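# Dial the note's number on the desk phone

## Task

Read the number written on the note, then key it in on the desk phone's keypad one digit at a time. If any key other than the next correct digit is pressed, the attempt fails. When finished, the handset must be resting in its cradle and the phone must lie flat on the desk. Anything that stays in place only because the robot is holding it does not count as done.

## Robot and tools

Robot: one arm with a two-finger gripper. The fingers point along the gripper's +z axis and open and close along its y axis. The reported end_effector_position is the point between the pads when they are shut. The fingertips reach about 33 mm past that point when closed and about 9 mm when fully open. While closing, the tips travel roughly 24 mm farther from the arm, so keep that much clearance above any surface. For pressing small keys, a closed gripper gives a narrow tip.

Frames: results report the gripper pose in the scene frame, as end_effector_position in metres and end_effector_quat_wxyz. The origin is on the table top below the arm base. +z is up, and +y is to the left when facing along +x. The base may be tilted, and the printed position gets less accurate at long reach. All motion commands, however, are offsets in the gripper's own axes, not in the scene frame.

execute_actions(actions): actions is a list of actions run in order. Each action is a table of up to 15 rows, and each row lasts one control step (1/30 s). If a table has fewer than 15 rows, its last row is held for the remaining steps. Each row has 9 numbers, all in [-1, 1], in this order: dx, dy, dz, rx, ry, rz, position, force_limit, speed. dx, dy, dz, rx, ry, rz are an offset of the gripper target, not a pose. They are measured from the gripper's measured pose at the start of that action, in gripper axes. Every row refers to that same start pose, so rows do not add up. For the first action of a call, the start is the last pose reported in this scene. Scale: 1.0 equals 0.6 m or 180 degrees. rx, ry, rz form a single rotation vector. An empty list just returns the current state and images.

The last three row numbers control the fingers and are absolute settings, not offsets. position: +1 is fully open (140 mm), the pads touch near -0.8, and -1 closes until something blocks them. force_limit: about 14 N at -1, 60 N at 0 and 107 N at +1 (for parts up to 40 mm wide). speed: the gap changes at about 30 mm/s at -1, 140 at 0 and 250 at +1.

At each step the commanded pose is clipped to within 70 mm and 16 degrees of the measured pose. After an action ends, the arm travels at most to the last clipped pose, so a large offset may need further actions to finish. If position and orientation cannot both be reached, position wins. "Hand target" in a result is where the controller is currently heading. A "pose unreachable" line means the clearance check altered or blocked the command; the mount under the base counts as part of the arm.

move(target, speed, stop_force, blocking): target is one 9-number row laid out as above. Its first six numbers are an offset in gripper axes from the pose shown in the latest result that has one. The gripper follows a straight path there over 0.5 to 10 s; a longer path is cut off at 10 s. speed is in m/s, from 0.002 to 0.5, default 0.25, and turning is capped at twice that in rad/s. The finger numbers are sent at the start. The path does not slow for obstacles, and the gripper may lag, drift or overshoot, especially with the arm nearly straight. stop_force (20 to 80 N, optional) ends the path when the push against the motion rises that much for 2 steps in a row. The gripper then backs up 2 steps and holds. It is estimated from joint torques, measured along the line to target in the starting gripper axes, so it is unreliable during rotation. It may be unavailable near stretched poses and is refused in the first 0.2 s. With stop_force, go very slowly; the touch can still spike and cause a fault. Leave stop_force out when moving away from something you are pressing, or the move may stop at once. blocking=false returns after 0.5 s while the arm keeps going; it cannot be combined with stop_force, and other motion commands are refused until a result shows the move ended (use wait(0) or stop). The result adds a "move:" line giving the ending (done, off_target, moving, held, fault, or contact) and limits (paced = command clipped; held = some steps blocked, after which the arm may suddenly speed up), plus distance from target.

wait(seconds): 0 to 10; the arm holds its last command and a running move continues. stop(): brakes a running move; it needs room, and the fingers keep moving. zoom_image(camera, region): camera is cam_head_left, cam_head_right, cam_high, cam_low or cam_wrist (each 504x504); region is [x0, y0, x1, y1] in pixels from the top-left, at most 504 by 504. Use it to read the note and the keypad digits. finished_scene(scene): ends the given scene for good and reports success.

Result lines: object_status 0 = fingers moving, 1 = blocked while opening, 2 = blocked while closing (holding something), 3 = reached the requested position or pads met. position_measured runs from 3 (open) to 230 (closed) counts, not linear. Flange force is the estimated outside force on the gripper, including held weight; it is noisy, worst during acceleration, and may read "no reading".

Hazards: the arm is stiff, so a target even slightly past a firm contact can trigger a fault. A fault comes from a joint torque reaching its limit (waist, shoulder, elbow 140 N m; forearm roll, wrist pitch, wrist roll 35.2 N m) or an outside force of 150 N. A fault halts the arm for 10 s and drops the rest of the call. MOTOR HOT warns of overheating from holding loads; an OVER-TEMPERATURE FAULT sets the brakes. Joint ranges (rad): waist ±3.491, shoulder ±3.140, elbow -1.187 to 4.328, forearm roll ±3.316, wrist pitch ±3.140, wrist roll ±3.927. Press keys gently and exactly once, never brush a neighbouring key, avoid tipping or shoving the phone, and never knock anything off the table. Loose objects may occasionally get nudged. The simulation keeps running while you think, and the arm holds its last command meanwhile.

Each tool is called after "Emit:" as name(argument=value, ...), one argument or row to a line, values as JSON.

## Session

Emit:
execute_actions(
  actions=[],
)

Scene clock: 0.00 s.
end_effector_position=(+0.3485, -0.3396, +0.3335) position_measured=3 object_status=3 end_effector_quat_wxyz=(+0.122, +0.895, +0.417, +0.097)
Joint positions: [-0.615  0.202 -0.668 -0.201 -0.284 -3.12 ]
Joint velocities: [-0.002 -0.    -0.     0.    -0.    -0.   ]
Flange force (N, the push that the arm receives, along the gripper's own x y z axes): no reading
Hand target: +0.349, -0.340, +0.334; +0.122, +0.895, +0.417, +0.097

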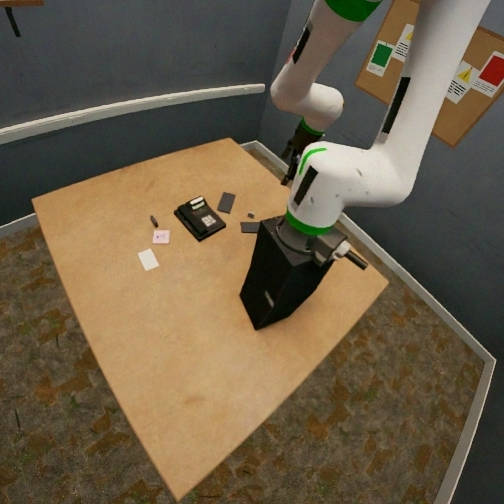

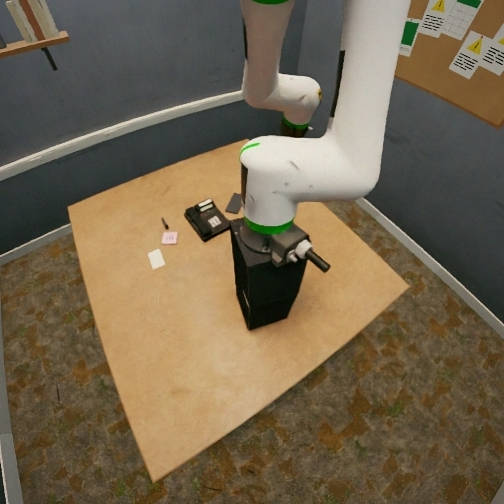

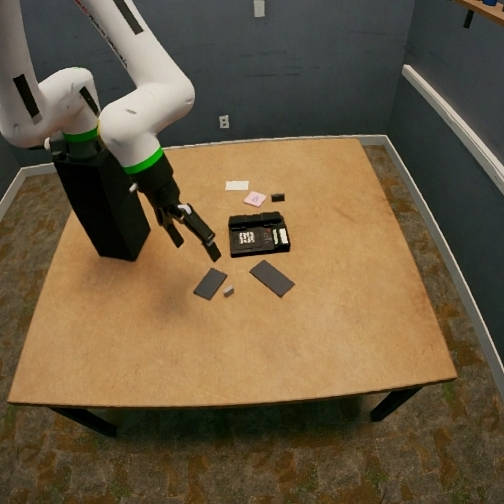

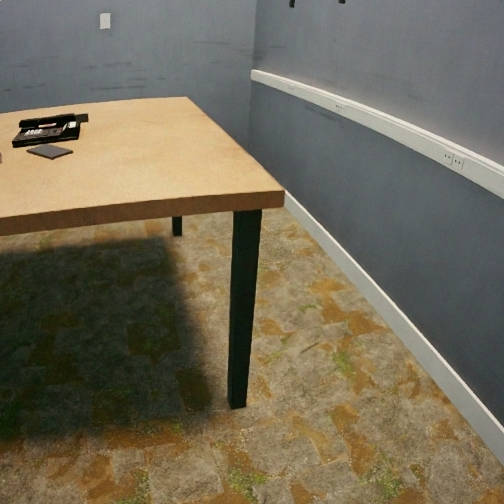

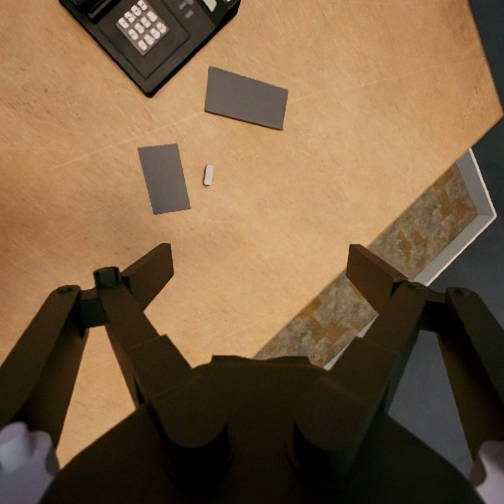

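Emit:
zoom_image(
  camera="cam_high",
  region=[190, 170, 320, 300],
)

Emit:
zoom_image(
  camera="cam_head_left",
  region=[120, 180, 270, 290],
)

Region (190, 170, 320, 300) of cam_high's 504x504 image, scaled by 3.877, with more detail than that image has.

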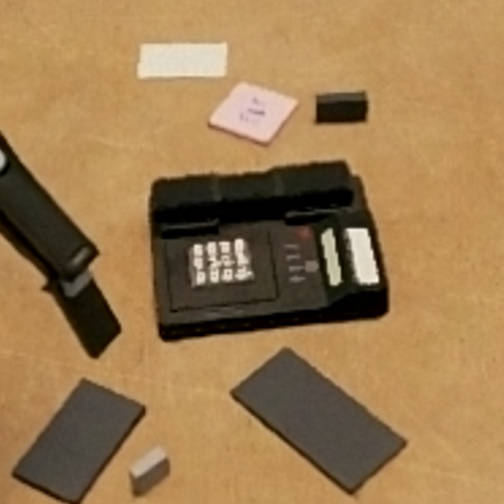

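Region (120, 180, 270, 290) of cam_head_left's 504x504 image, scaled by 3.360, with more detail than that image has; it fills the top 370 rows of this view, and the rest is white.

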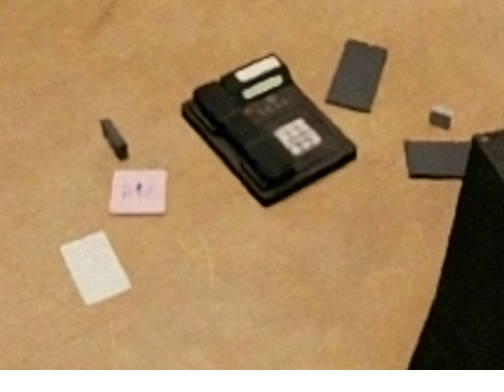

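Emit:
move(
  target=[0.49,-0.28,-0.087,0.081,-0.064,0.276,-1,0,1],
)

Scene clock: 4.07 s.
end_effector_position=(+0.3991, -0.0011, +0.3544) position_measured=233 object_status=3 end_effector_quat_wxyz=(-0.179, +0.972, +0.077, +0.134)
Joint positions: [-0.158  0.083 -0.645 -0.681 -0.628 -3.927]
Joint velocities: [-0.004 -0.006 -0.008 -0.014  0.012 -0.   ]
Flange force (N, the push that the arm receives, along the gripper's own x y z axes): [-3.2 13.5 3.6]
Hand target: +0.399, -0.001, +0.354; -0.179, +0.972, +0.077, +0.134
Off the commanded pose: 0.001 m, 27 deg; orientation clipped at the last step of the last action.
joint sent to its limit — the command would take joint 6 (wrist roll) past its lower limit, so that joint was sent only as far as its limit.
move: off_target; limits=paced

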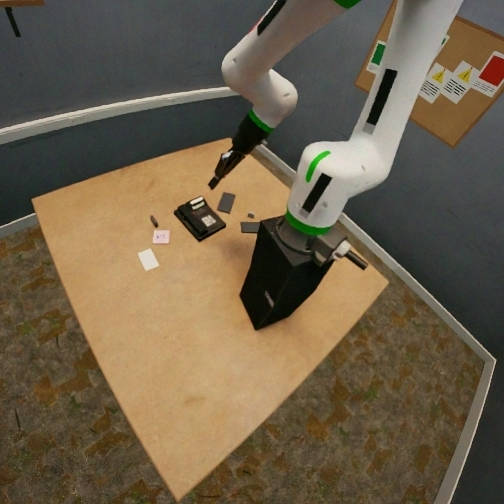

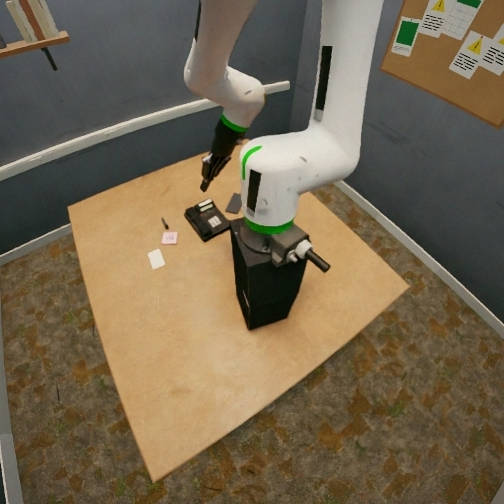

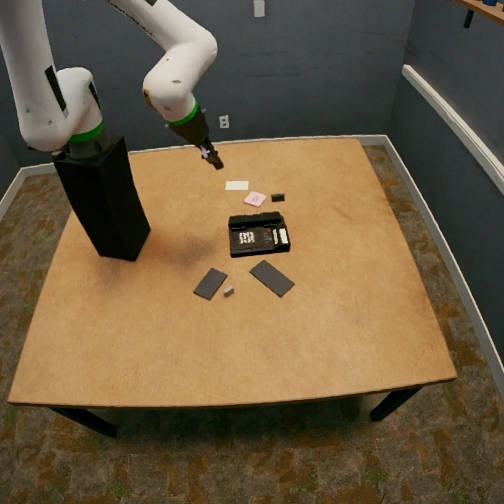

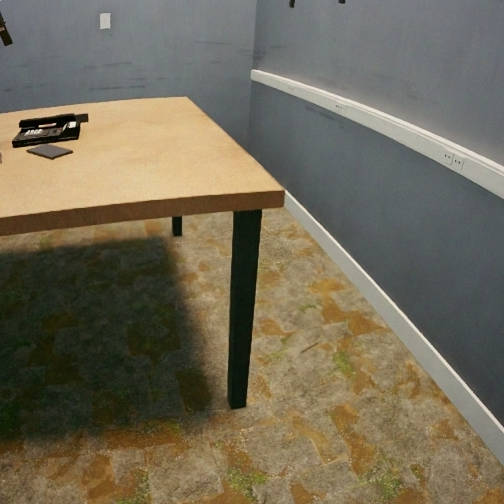

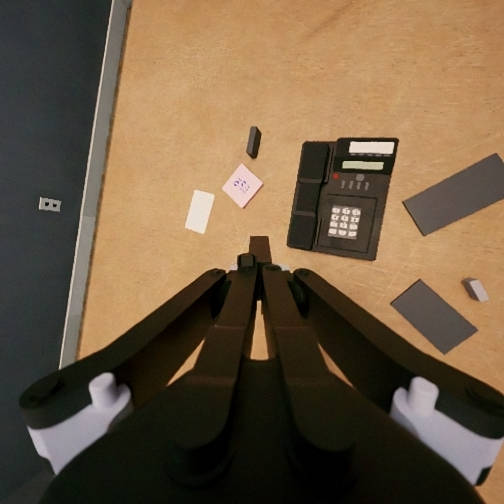

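Emit:
zoom_image(
  camera="cam_wrist",
  region=[180, 150, 280, 250],
)

Emit:
zoom_image(
  camera="cam_wrist",
  region=[280, 130, 410, 270],
)

Region (180, 150, 280, 250) of cam_wrist's 504x504 image, scaled by 5.040, with more detail than that image has.

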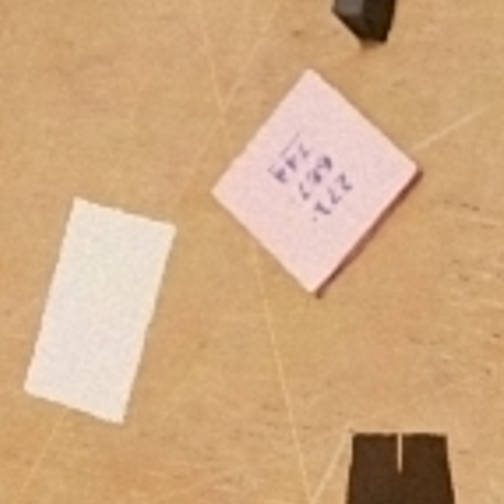

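Region (280, 130, 410, 270) of cam_wrist's 504x504 image, scaled by 3.600, with more detail than that image has; it fills the left 468 columns of this view, and the rest is white.

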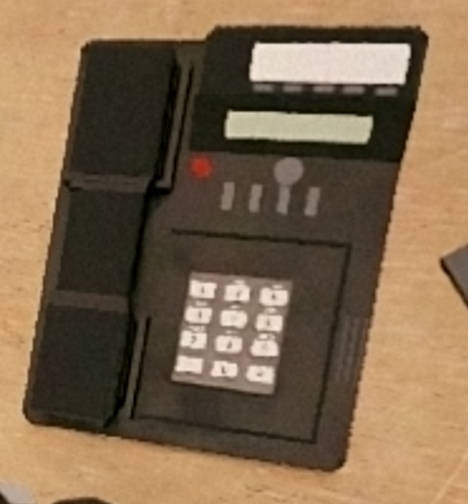

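Emit:
move(
  target=[0.185,0.09,0.313,-0.022,-0.154,-0.441,-1,0,1],
)

Emit:
zoom_image(
  camera="cam_wrist",
  region=[130, 50, 380, 300],
)

Scene clock: 8.43 s.
end_effector_position=(+0.5593, +0.0313, +0.1993) position_measured=233 object_status=3 end_effector_quat_wxyz=(-0.002, +0.707, +0.707, +0.002)
Joint positions: [ 0.226  0.722 -0.233  0.114 -0.519 -3.537]
Joint velocities: [ 0.001  0.001  0.     0.004  0.001 -0.002]
Flange force (N, the push that the arm receives, along the gripper's own x y z axes): [-0.1 4.5 7.0]
Hand target: +0.559, +0.031, +0.199; -0.002, +0.707, +0.707, +0.002
Off the commanded pose: 0.002 m, 0 deg.
move: done

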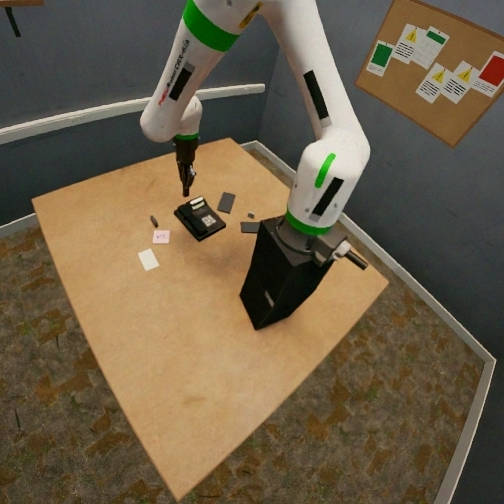

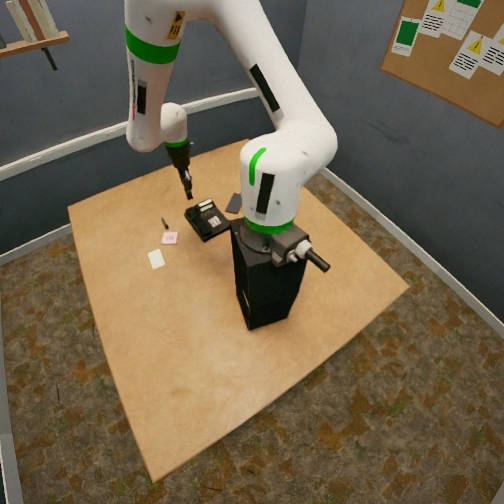

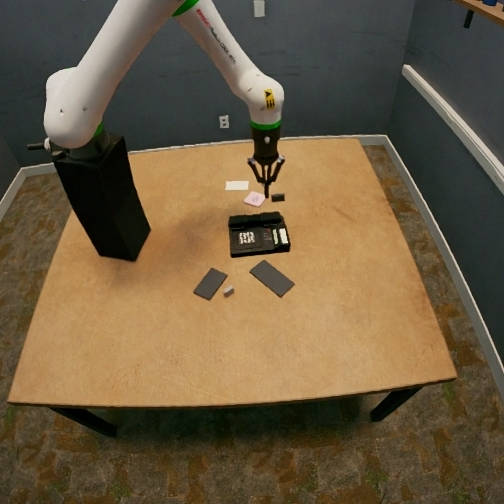

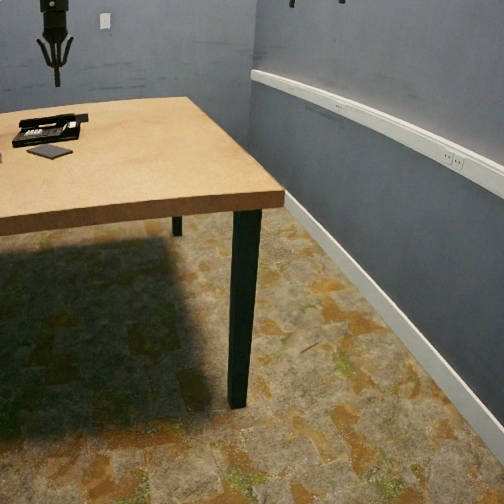

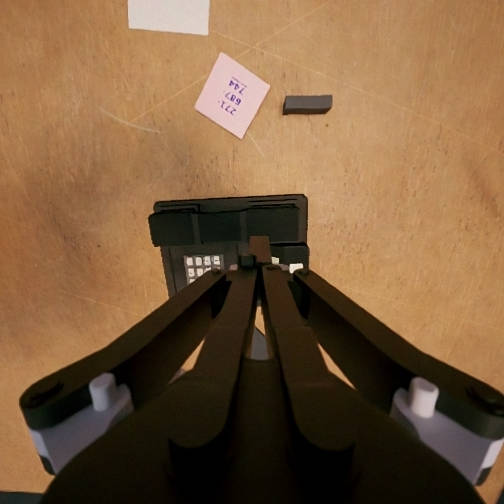

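Region (130, 50, 380, 300) of cam_wrist's 504x504 image, scaled by 2.016, with more detail than that image has.

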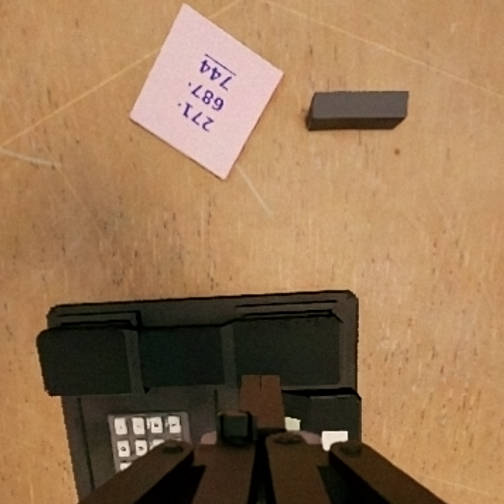

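Emit:
move(
  target=[-0.03,-0.13,0.15,0.08,-0.11,0,-1,0,1],
)

Emit:
zoom_image(
  camera="cam_wrist",
  region=[150, 130, 370, 300],
)

Emit:
zoom_image(
  camera="cam_low",
  region=[0, 60, 120, 160],
)

Scene clock: 10.50 s.
end_effector_position=(+0.4812, +0.0143, +0.1090) position_measured=233 object_status=3 end_effector_quat_wxyz=(+0.029, +0.691, +0.692, -0.207)
Joint positions: [ 0.361  1.021 -0.126  0.391 -0.756 -3.927]
Joint velocities: [ 0.     0.004  0.004 -0.007 -0.003 -0.   ]
Flange force (N, the push that the arm receives, along the gripper's own x y z axes): [-0.4 5.3 8.4]
Hand target: +0.481, +0.014, +0.109; +0.029, +0.691, +0.692, -0.208
Off the commanded pose: 0.001 m, 0 deg.
joint sent to its limit — the command would take joint 6 (wrist roll) past its lower limit, so that joint was sent only as far as its limit.
move: done

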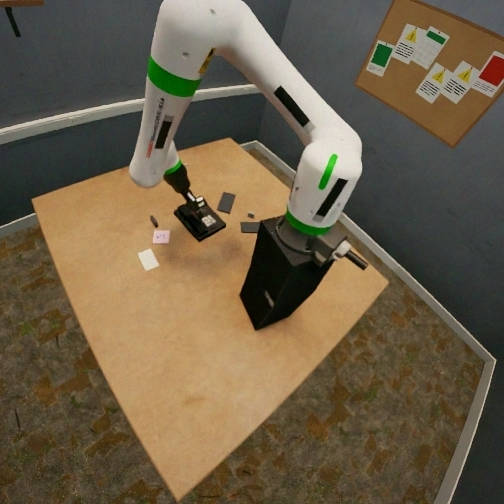

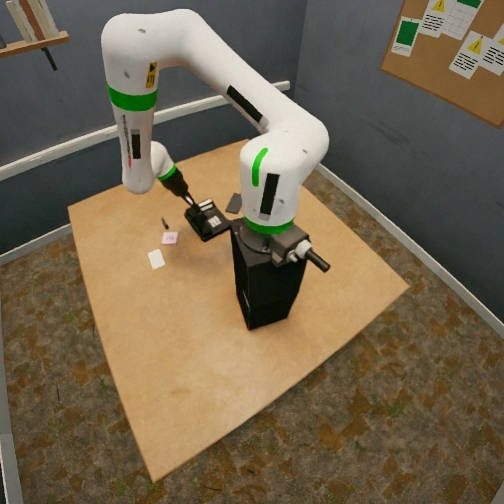

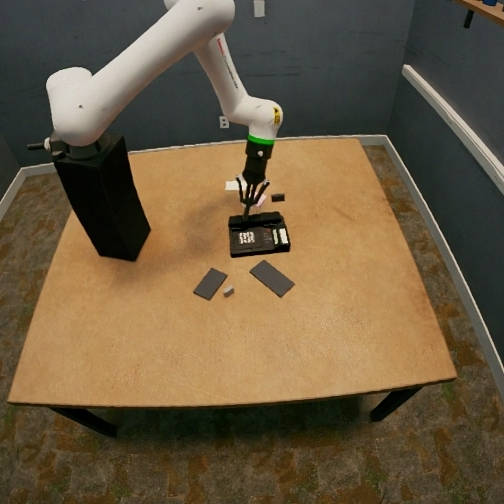

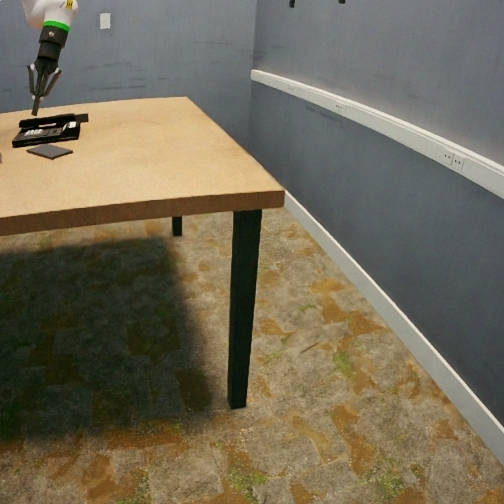

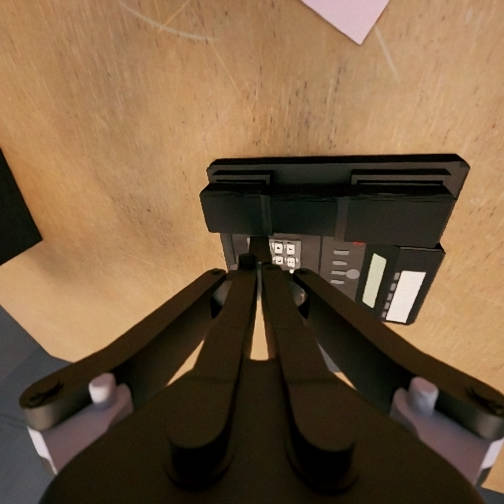

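Region (150, 130, 370, 300) of cam_wrist's 504x504 image, scaled by 2.291, with more detail than that image has; it fills the top 389 rows of this view, and the rest is white.

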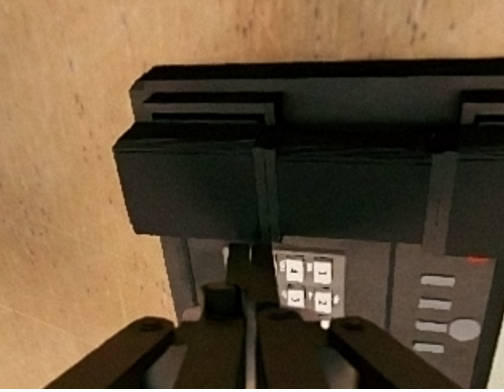

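Region (0, 60, 120, 160) of cam_low's 504x504 image, scaled by 4.200, with more detail than that image has.

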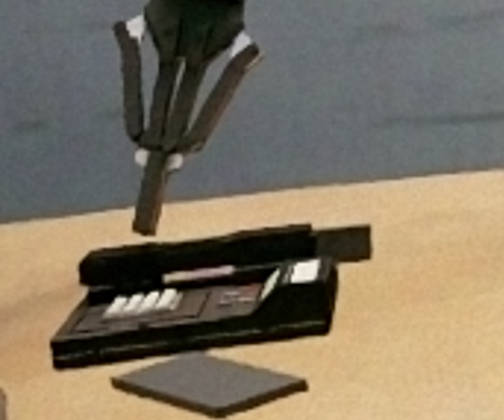

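Emit:
move(
  target=[0,0,-0.05,-0.08,0.11,0,-1,0,1],
  speed=0.5,
)

Emit:
move(
  target=[0,0,0,0,0,-0.97,-1,0,1],
  speed=0.5,
)

Emit:
move(
  target=[0.06,0,0.07,0.08,-0.11,0,-1,0,1],
)

Emit:
zoom_image(
  camera="cam_wrist",
  region=[150, 130, 370, 300],
)

Emit:
zoom_image(
  camera="cam_low",
  region=[0, 60, 120, 160],
)

Scene clock: 12.43 s.
end_effector_position=(+0.4888, +0.0241, +0.1367) position_measured=233 object_status=3 end_effector_quat_wxyz=(-0.003, +0.707, +0.707, +0.002)
Joint positions: [ 0.241  0.789 -0.425  0.212 -0.265 -3.657]
Joint velocities: [-0.004  0.004  0.026 -0.064 -0.024  0.07 ]
Flange force (N, the push that the arm receives, along the gripper's own x y z axes): [-3.4 5.8 9.4]
Hand target: +0.489, +0.024, +0.137; -0.003, +0.707, +0.707, +0.002
Off the commanded pose: 0.000 m, 0 deg.
move: done

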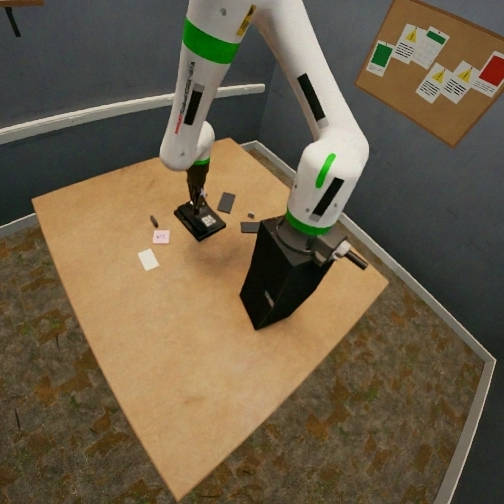

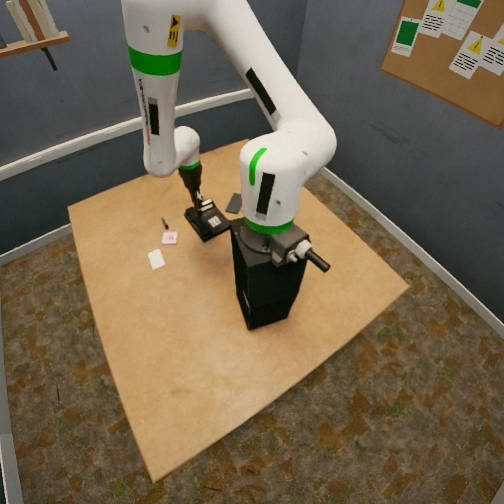

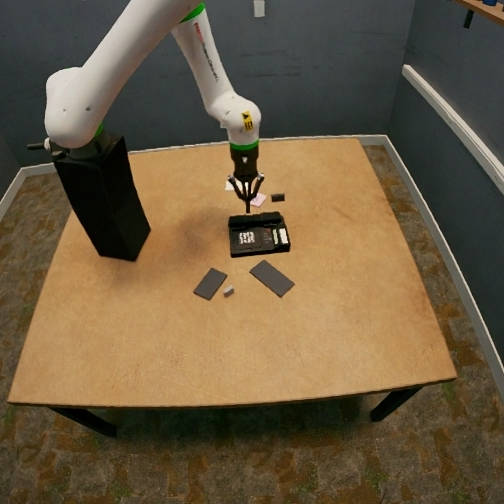

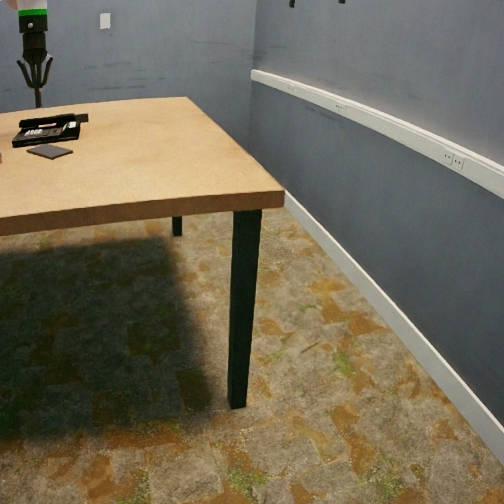

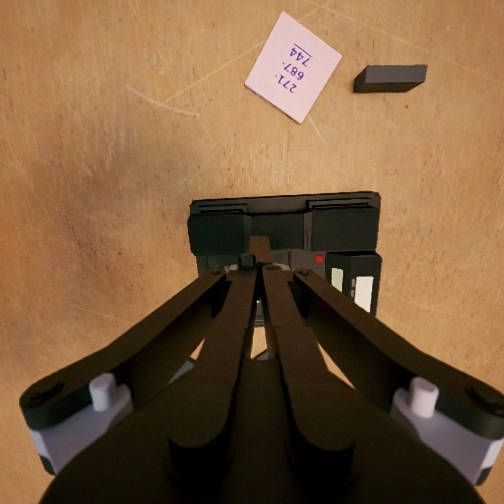

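Scene clock: 16.00 s.
end_effector_position=(+0.4880, +0.0236, +0.1363) position_measured=233 object_status=3 end_effector_quat_wxyz=(+0.014, -0.673, +0.740, -0.009)
Joint positions: [ 0.018  0.751 -0.672  1.419 -0.037 -1.6  ]
Joint velocities: [ 0.014  0.003  0.001 -0.039  0.     0.029]
Flange force (N, the push that the arm receives, along the gripper's own x y z axes): no reading
Hand target: +0.488, +0.024, +0.136; +0.014, -0.673, +0.739, -0.009
Off the commanded pose: 0.001 m, 2 deg.
move: done

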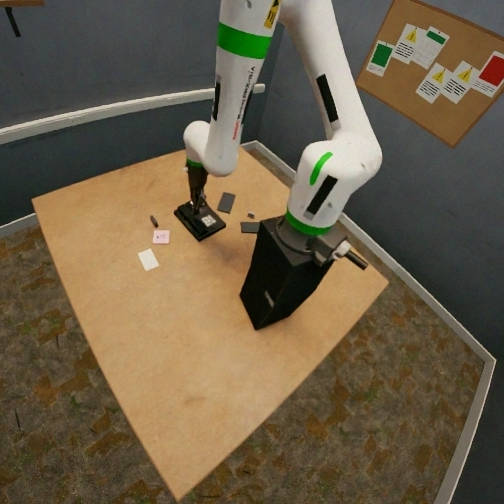

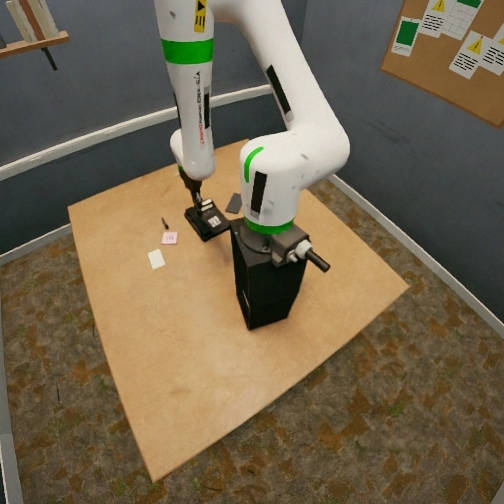

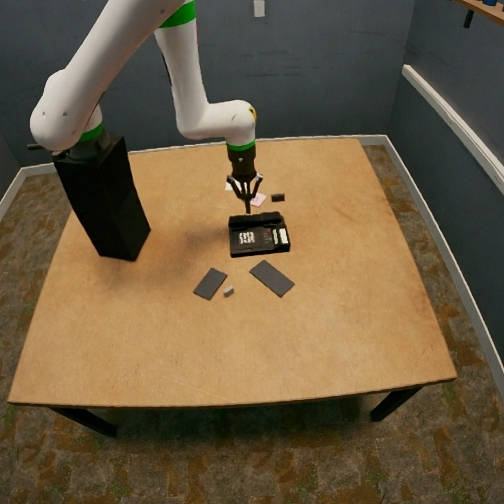

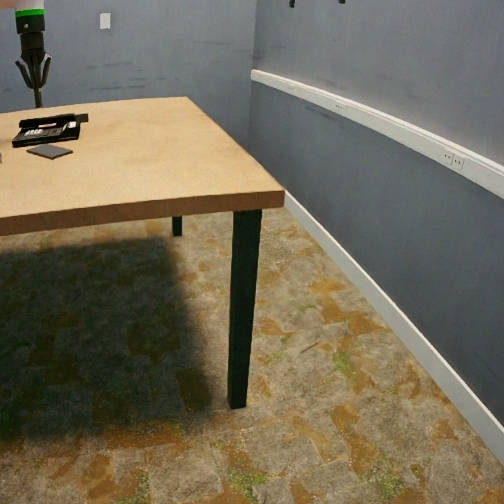

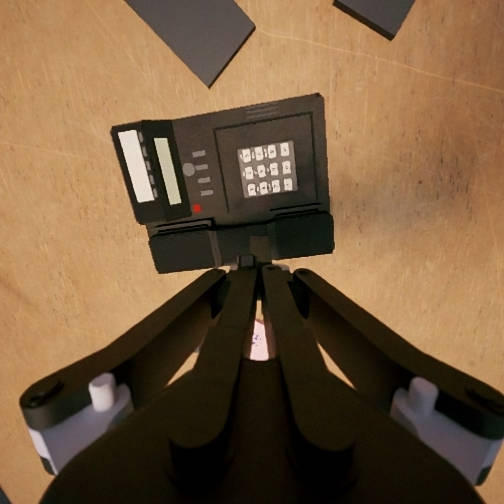

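Scene clock: 17.67 s.
end_effector_position=(+0.4859, -0.0124, +0.0941) position_measured=233 object_status=3 end_effector_quat_wxyz=(+0.225, -0.657, +0.719, +0.014)
Joint positions: [-0.127  0.939 -0.68   0.629  0.557 -0.633]
Joint velocities: [ 0.008  0.002 -0.001 -0.019  0.005  0.01 ]
Flange force (N, the push that the arm receives, along the gripper's own x y z axes): [8.4 2.3 9.2]
Hand target: +0.486, -0.012, +0.094; +0.225, -0.657, +0.719, +0.014
Off the commanded pose: 0.000 m, 0 deg.
move: done

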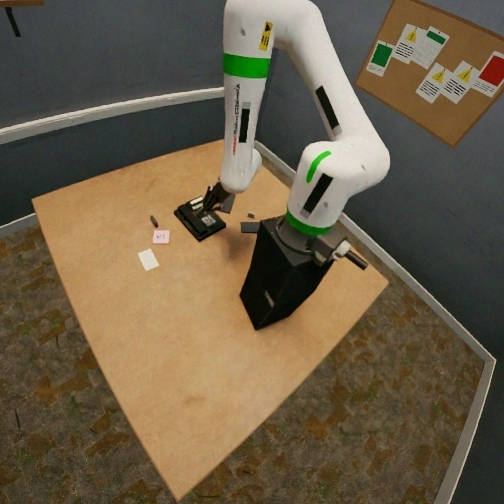

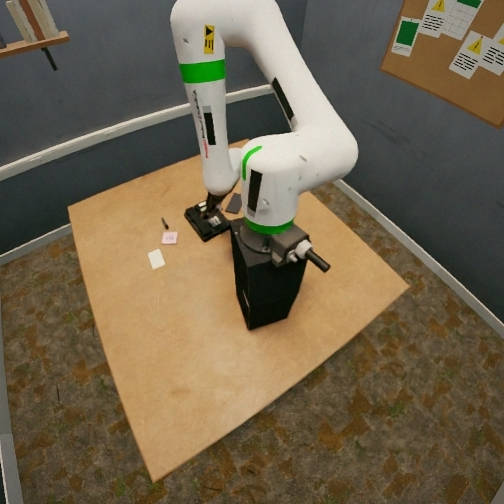

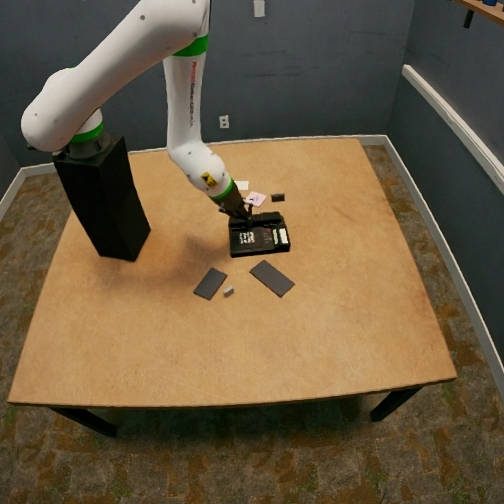

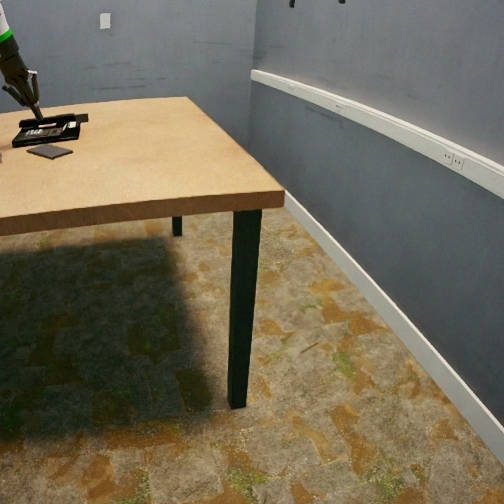

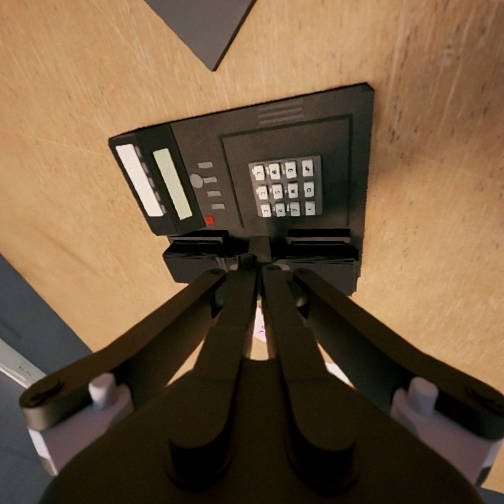

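Region (150, 130, 370, 300) of cam_wrist's 504x504 image, scaled by 2.291, with more detail than that image has; it fills the top 389 rows of this view, and the rest is white.

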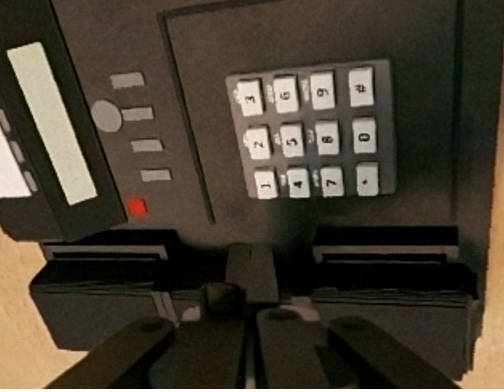

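Region (0, 60, 120, 160) of cam_low's 504x504 image, scaled by 4.200, with more detail than that image has.

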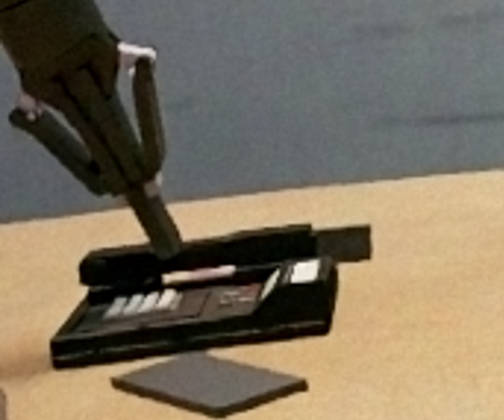

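Emit:
move(
  target=[0.079,-0.003,-0.001,0,0,0,-1,0,1],
  speed=0.1,
)

Emit:
zoom_image(
  camera="cam_wrist",
  region=[200, 160, 360, 290],
)

Emit:
zoom_image(
  camera="cam_low",
  region=[10, 100, 80, 150],
)

Emit:
zoom_image(
  camera="cam_head_left",
  region=[170, 190, 240, 245],
)

Scene clock: 19.57 s.
end_effector_position=(+0.4856, -0.0577, +0.0789) position_measured=233 object_status=3 end_effector_quat_wxyz=(+0.225, -0.658, +0.719, +0.014)
Joint positions: [-0.267  0.977 -0.643  0.757  0.554 -0.619]
Joint velocities: [-0.003  0.001 -0.     0.005 -0.001 -0.002]
Flange force (N, the push that the arm receives, along the gripper's own x y z axes): [5.2 2.4 6.5]
Hand target: +0.486, -0.058, +0.079; +0.225, -0.658, +0.719, +0.014
Off the commanded pose: 0.000 m, 0 deg.
move: done

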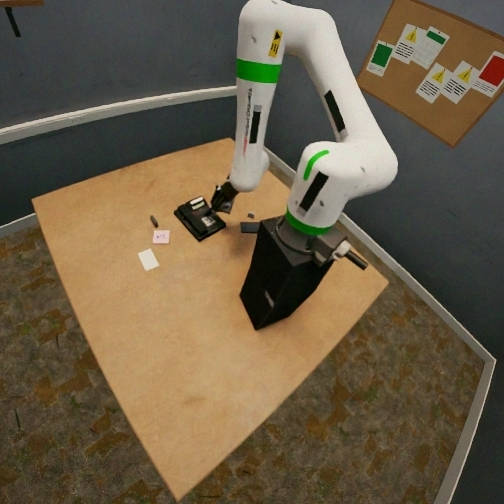

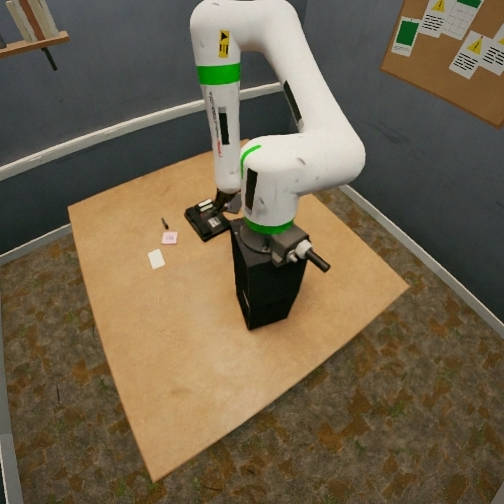

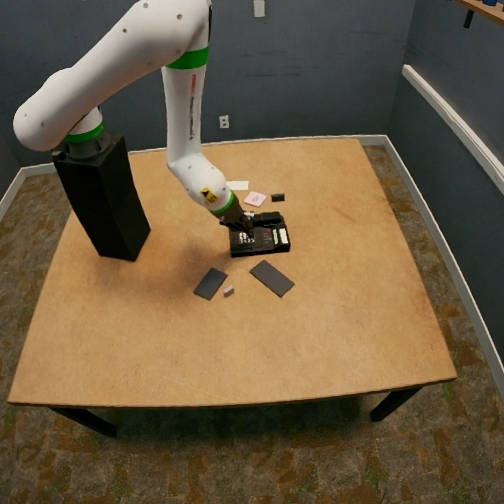

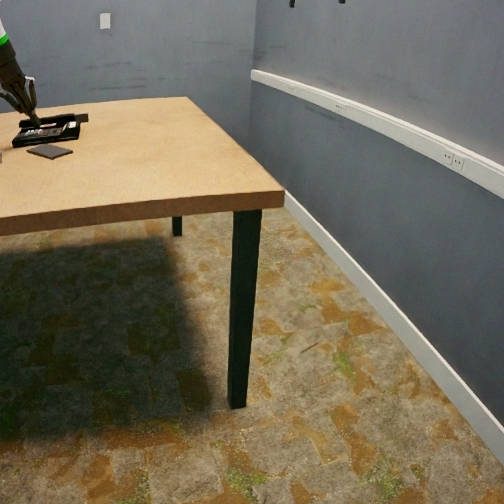

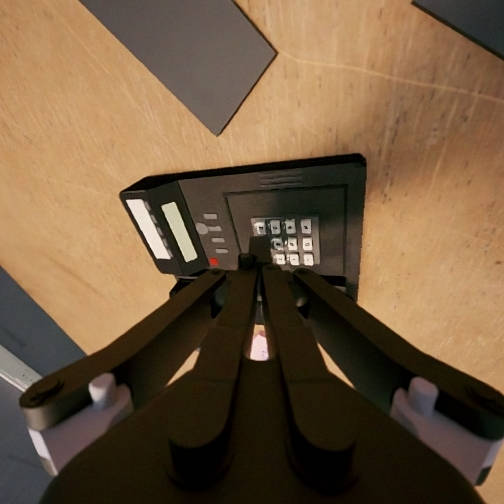

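Region (200, 160, 360, 290) of cam_wrist's 504x504 image, scaled by 3.150, with more detail than that image has; it fills the top 410 rows of this view, and the rest is white.

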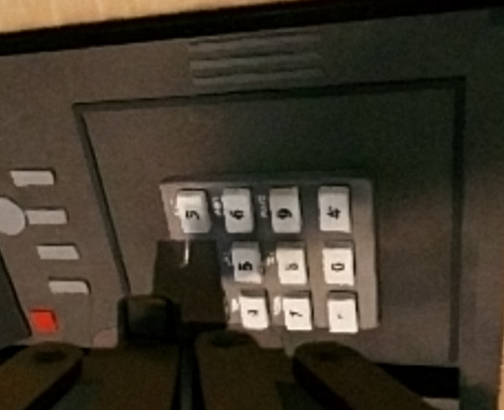

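Region (10, 100, 80, 150) of cam_low's 504x504 image, scaled by 7.200, with more detail than that image has; it fills the top 360 rows of this view, and the rest is white.

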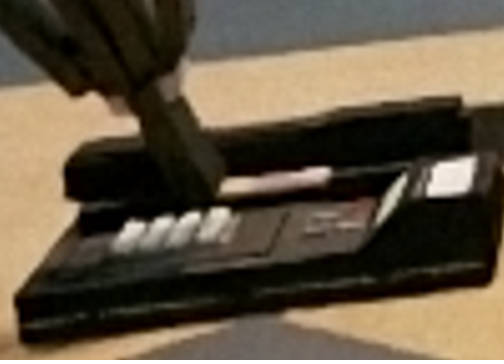

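Region (170, 190, 240, 245) of cam_head_left's 504x504 image, scaled by 7.200, with more detail than that image has; it fills the top 396 rows of this view, and the rest is white.

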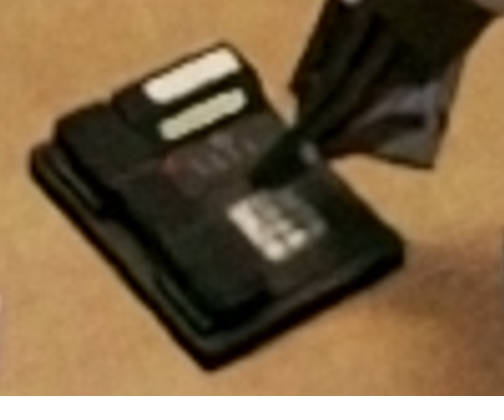

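Emit:
move(
  target=[0.0043,-0.0027,0.014,0,0,0,-1,0,1],
  speed=0.03,
)

Emit:
zoom_image(
  camera="cam_wrist",
  region=[200, 160, 360, 290],
)

Emit:
zoom_image(
  camera="cam_low",
  region=[10, 100, 80, 150],
)

Emit:
zoom_image(
  camera="cam_head_left",
  region=[170, 190, 240, 245],
)

Scene clock: 21.20 s.
end_effector_position=(+0.4896, -0.0577, +0.0710) position_measured=233 object_status=3 end_effector_quat_wxyz=(+0.225, -0.658, +0.719, +0.014)
Joint positions: [-0.265  0.999 -0.622  0.755  0.555 -0.619]
Joint velocities: [ 0.001  0.003  0.    -0.001  0.     0.   ]
Flange force (N, the push that the arm receives, along the gripper's own x y z axes): [6.6 0.8 5.3]
Hand target: +0.490, -0.058, +0.071; +0.225, -0.658, +0.719, +0.014
Off the commanded pose: 0.000 m, 0 deg.
move: done

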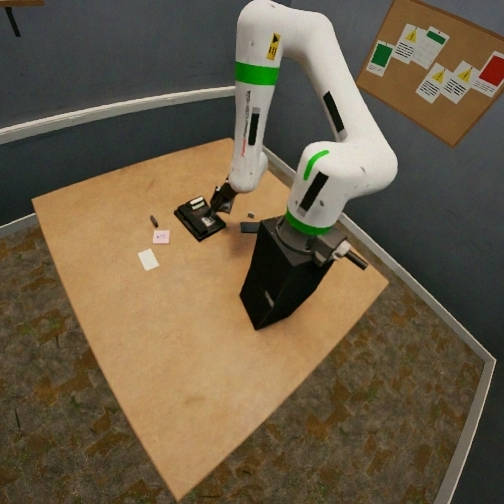

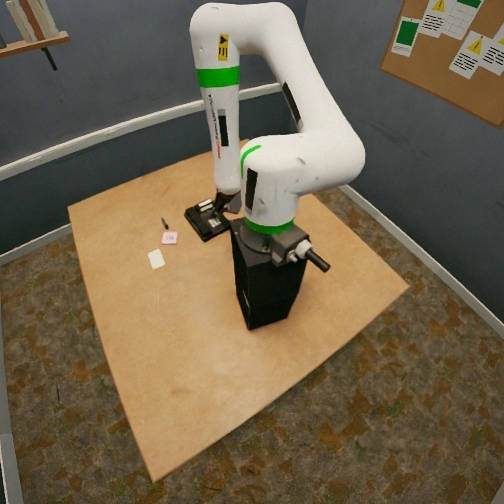

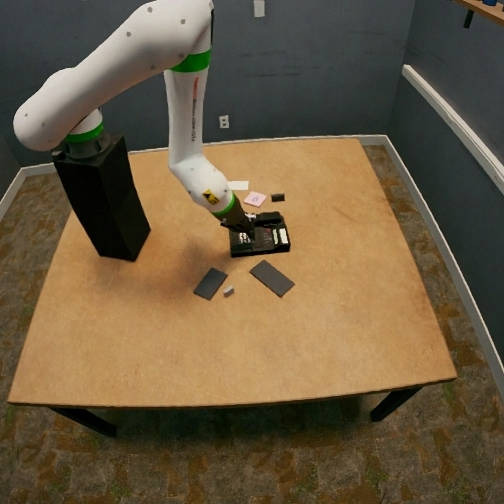

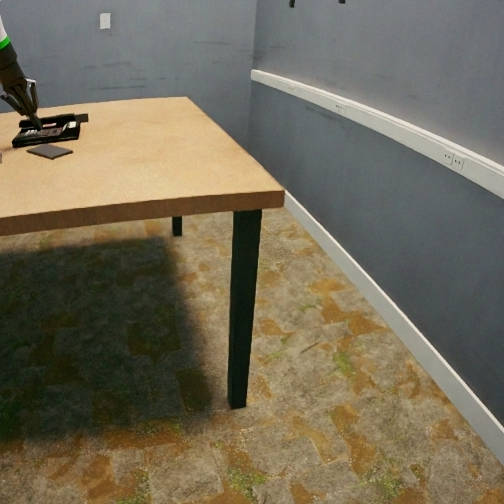

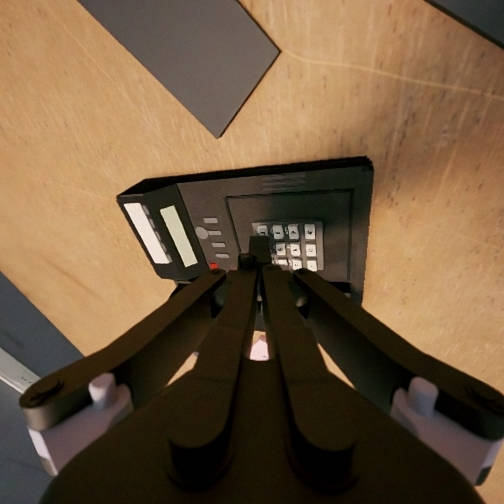

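Region (200, 160, 360, 290) of cam_wrist's 504x504 image, scaled by 3.150, with more detail than that image has; it fills the top 410 rows of this view, and the rest is white.

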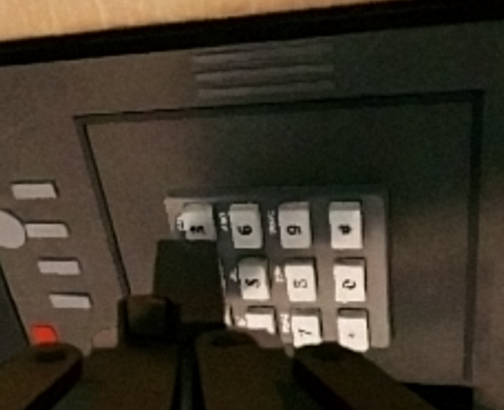

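Region (10, 100, 80, 150) of cam_low's 504x504 image, scaled by 7.200, with more detail than that image has; it fills the top 360 rows of this view, and the rest is white.

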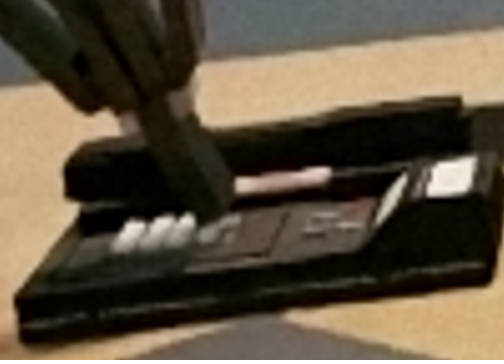

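Region (170, 190, 240, 245) of cam_head_left's 504x504 image, scaled by 7.200, with more detail than that image has; it fills the top 396 rows of this view, and the rest is white.

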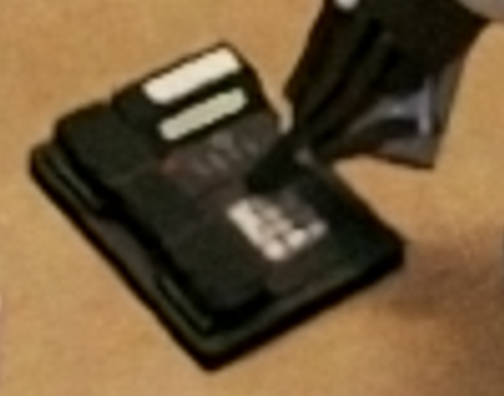

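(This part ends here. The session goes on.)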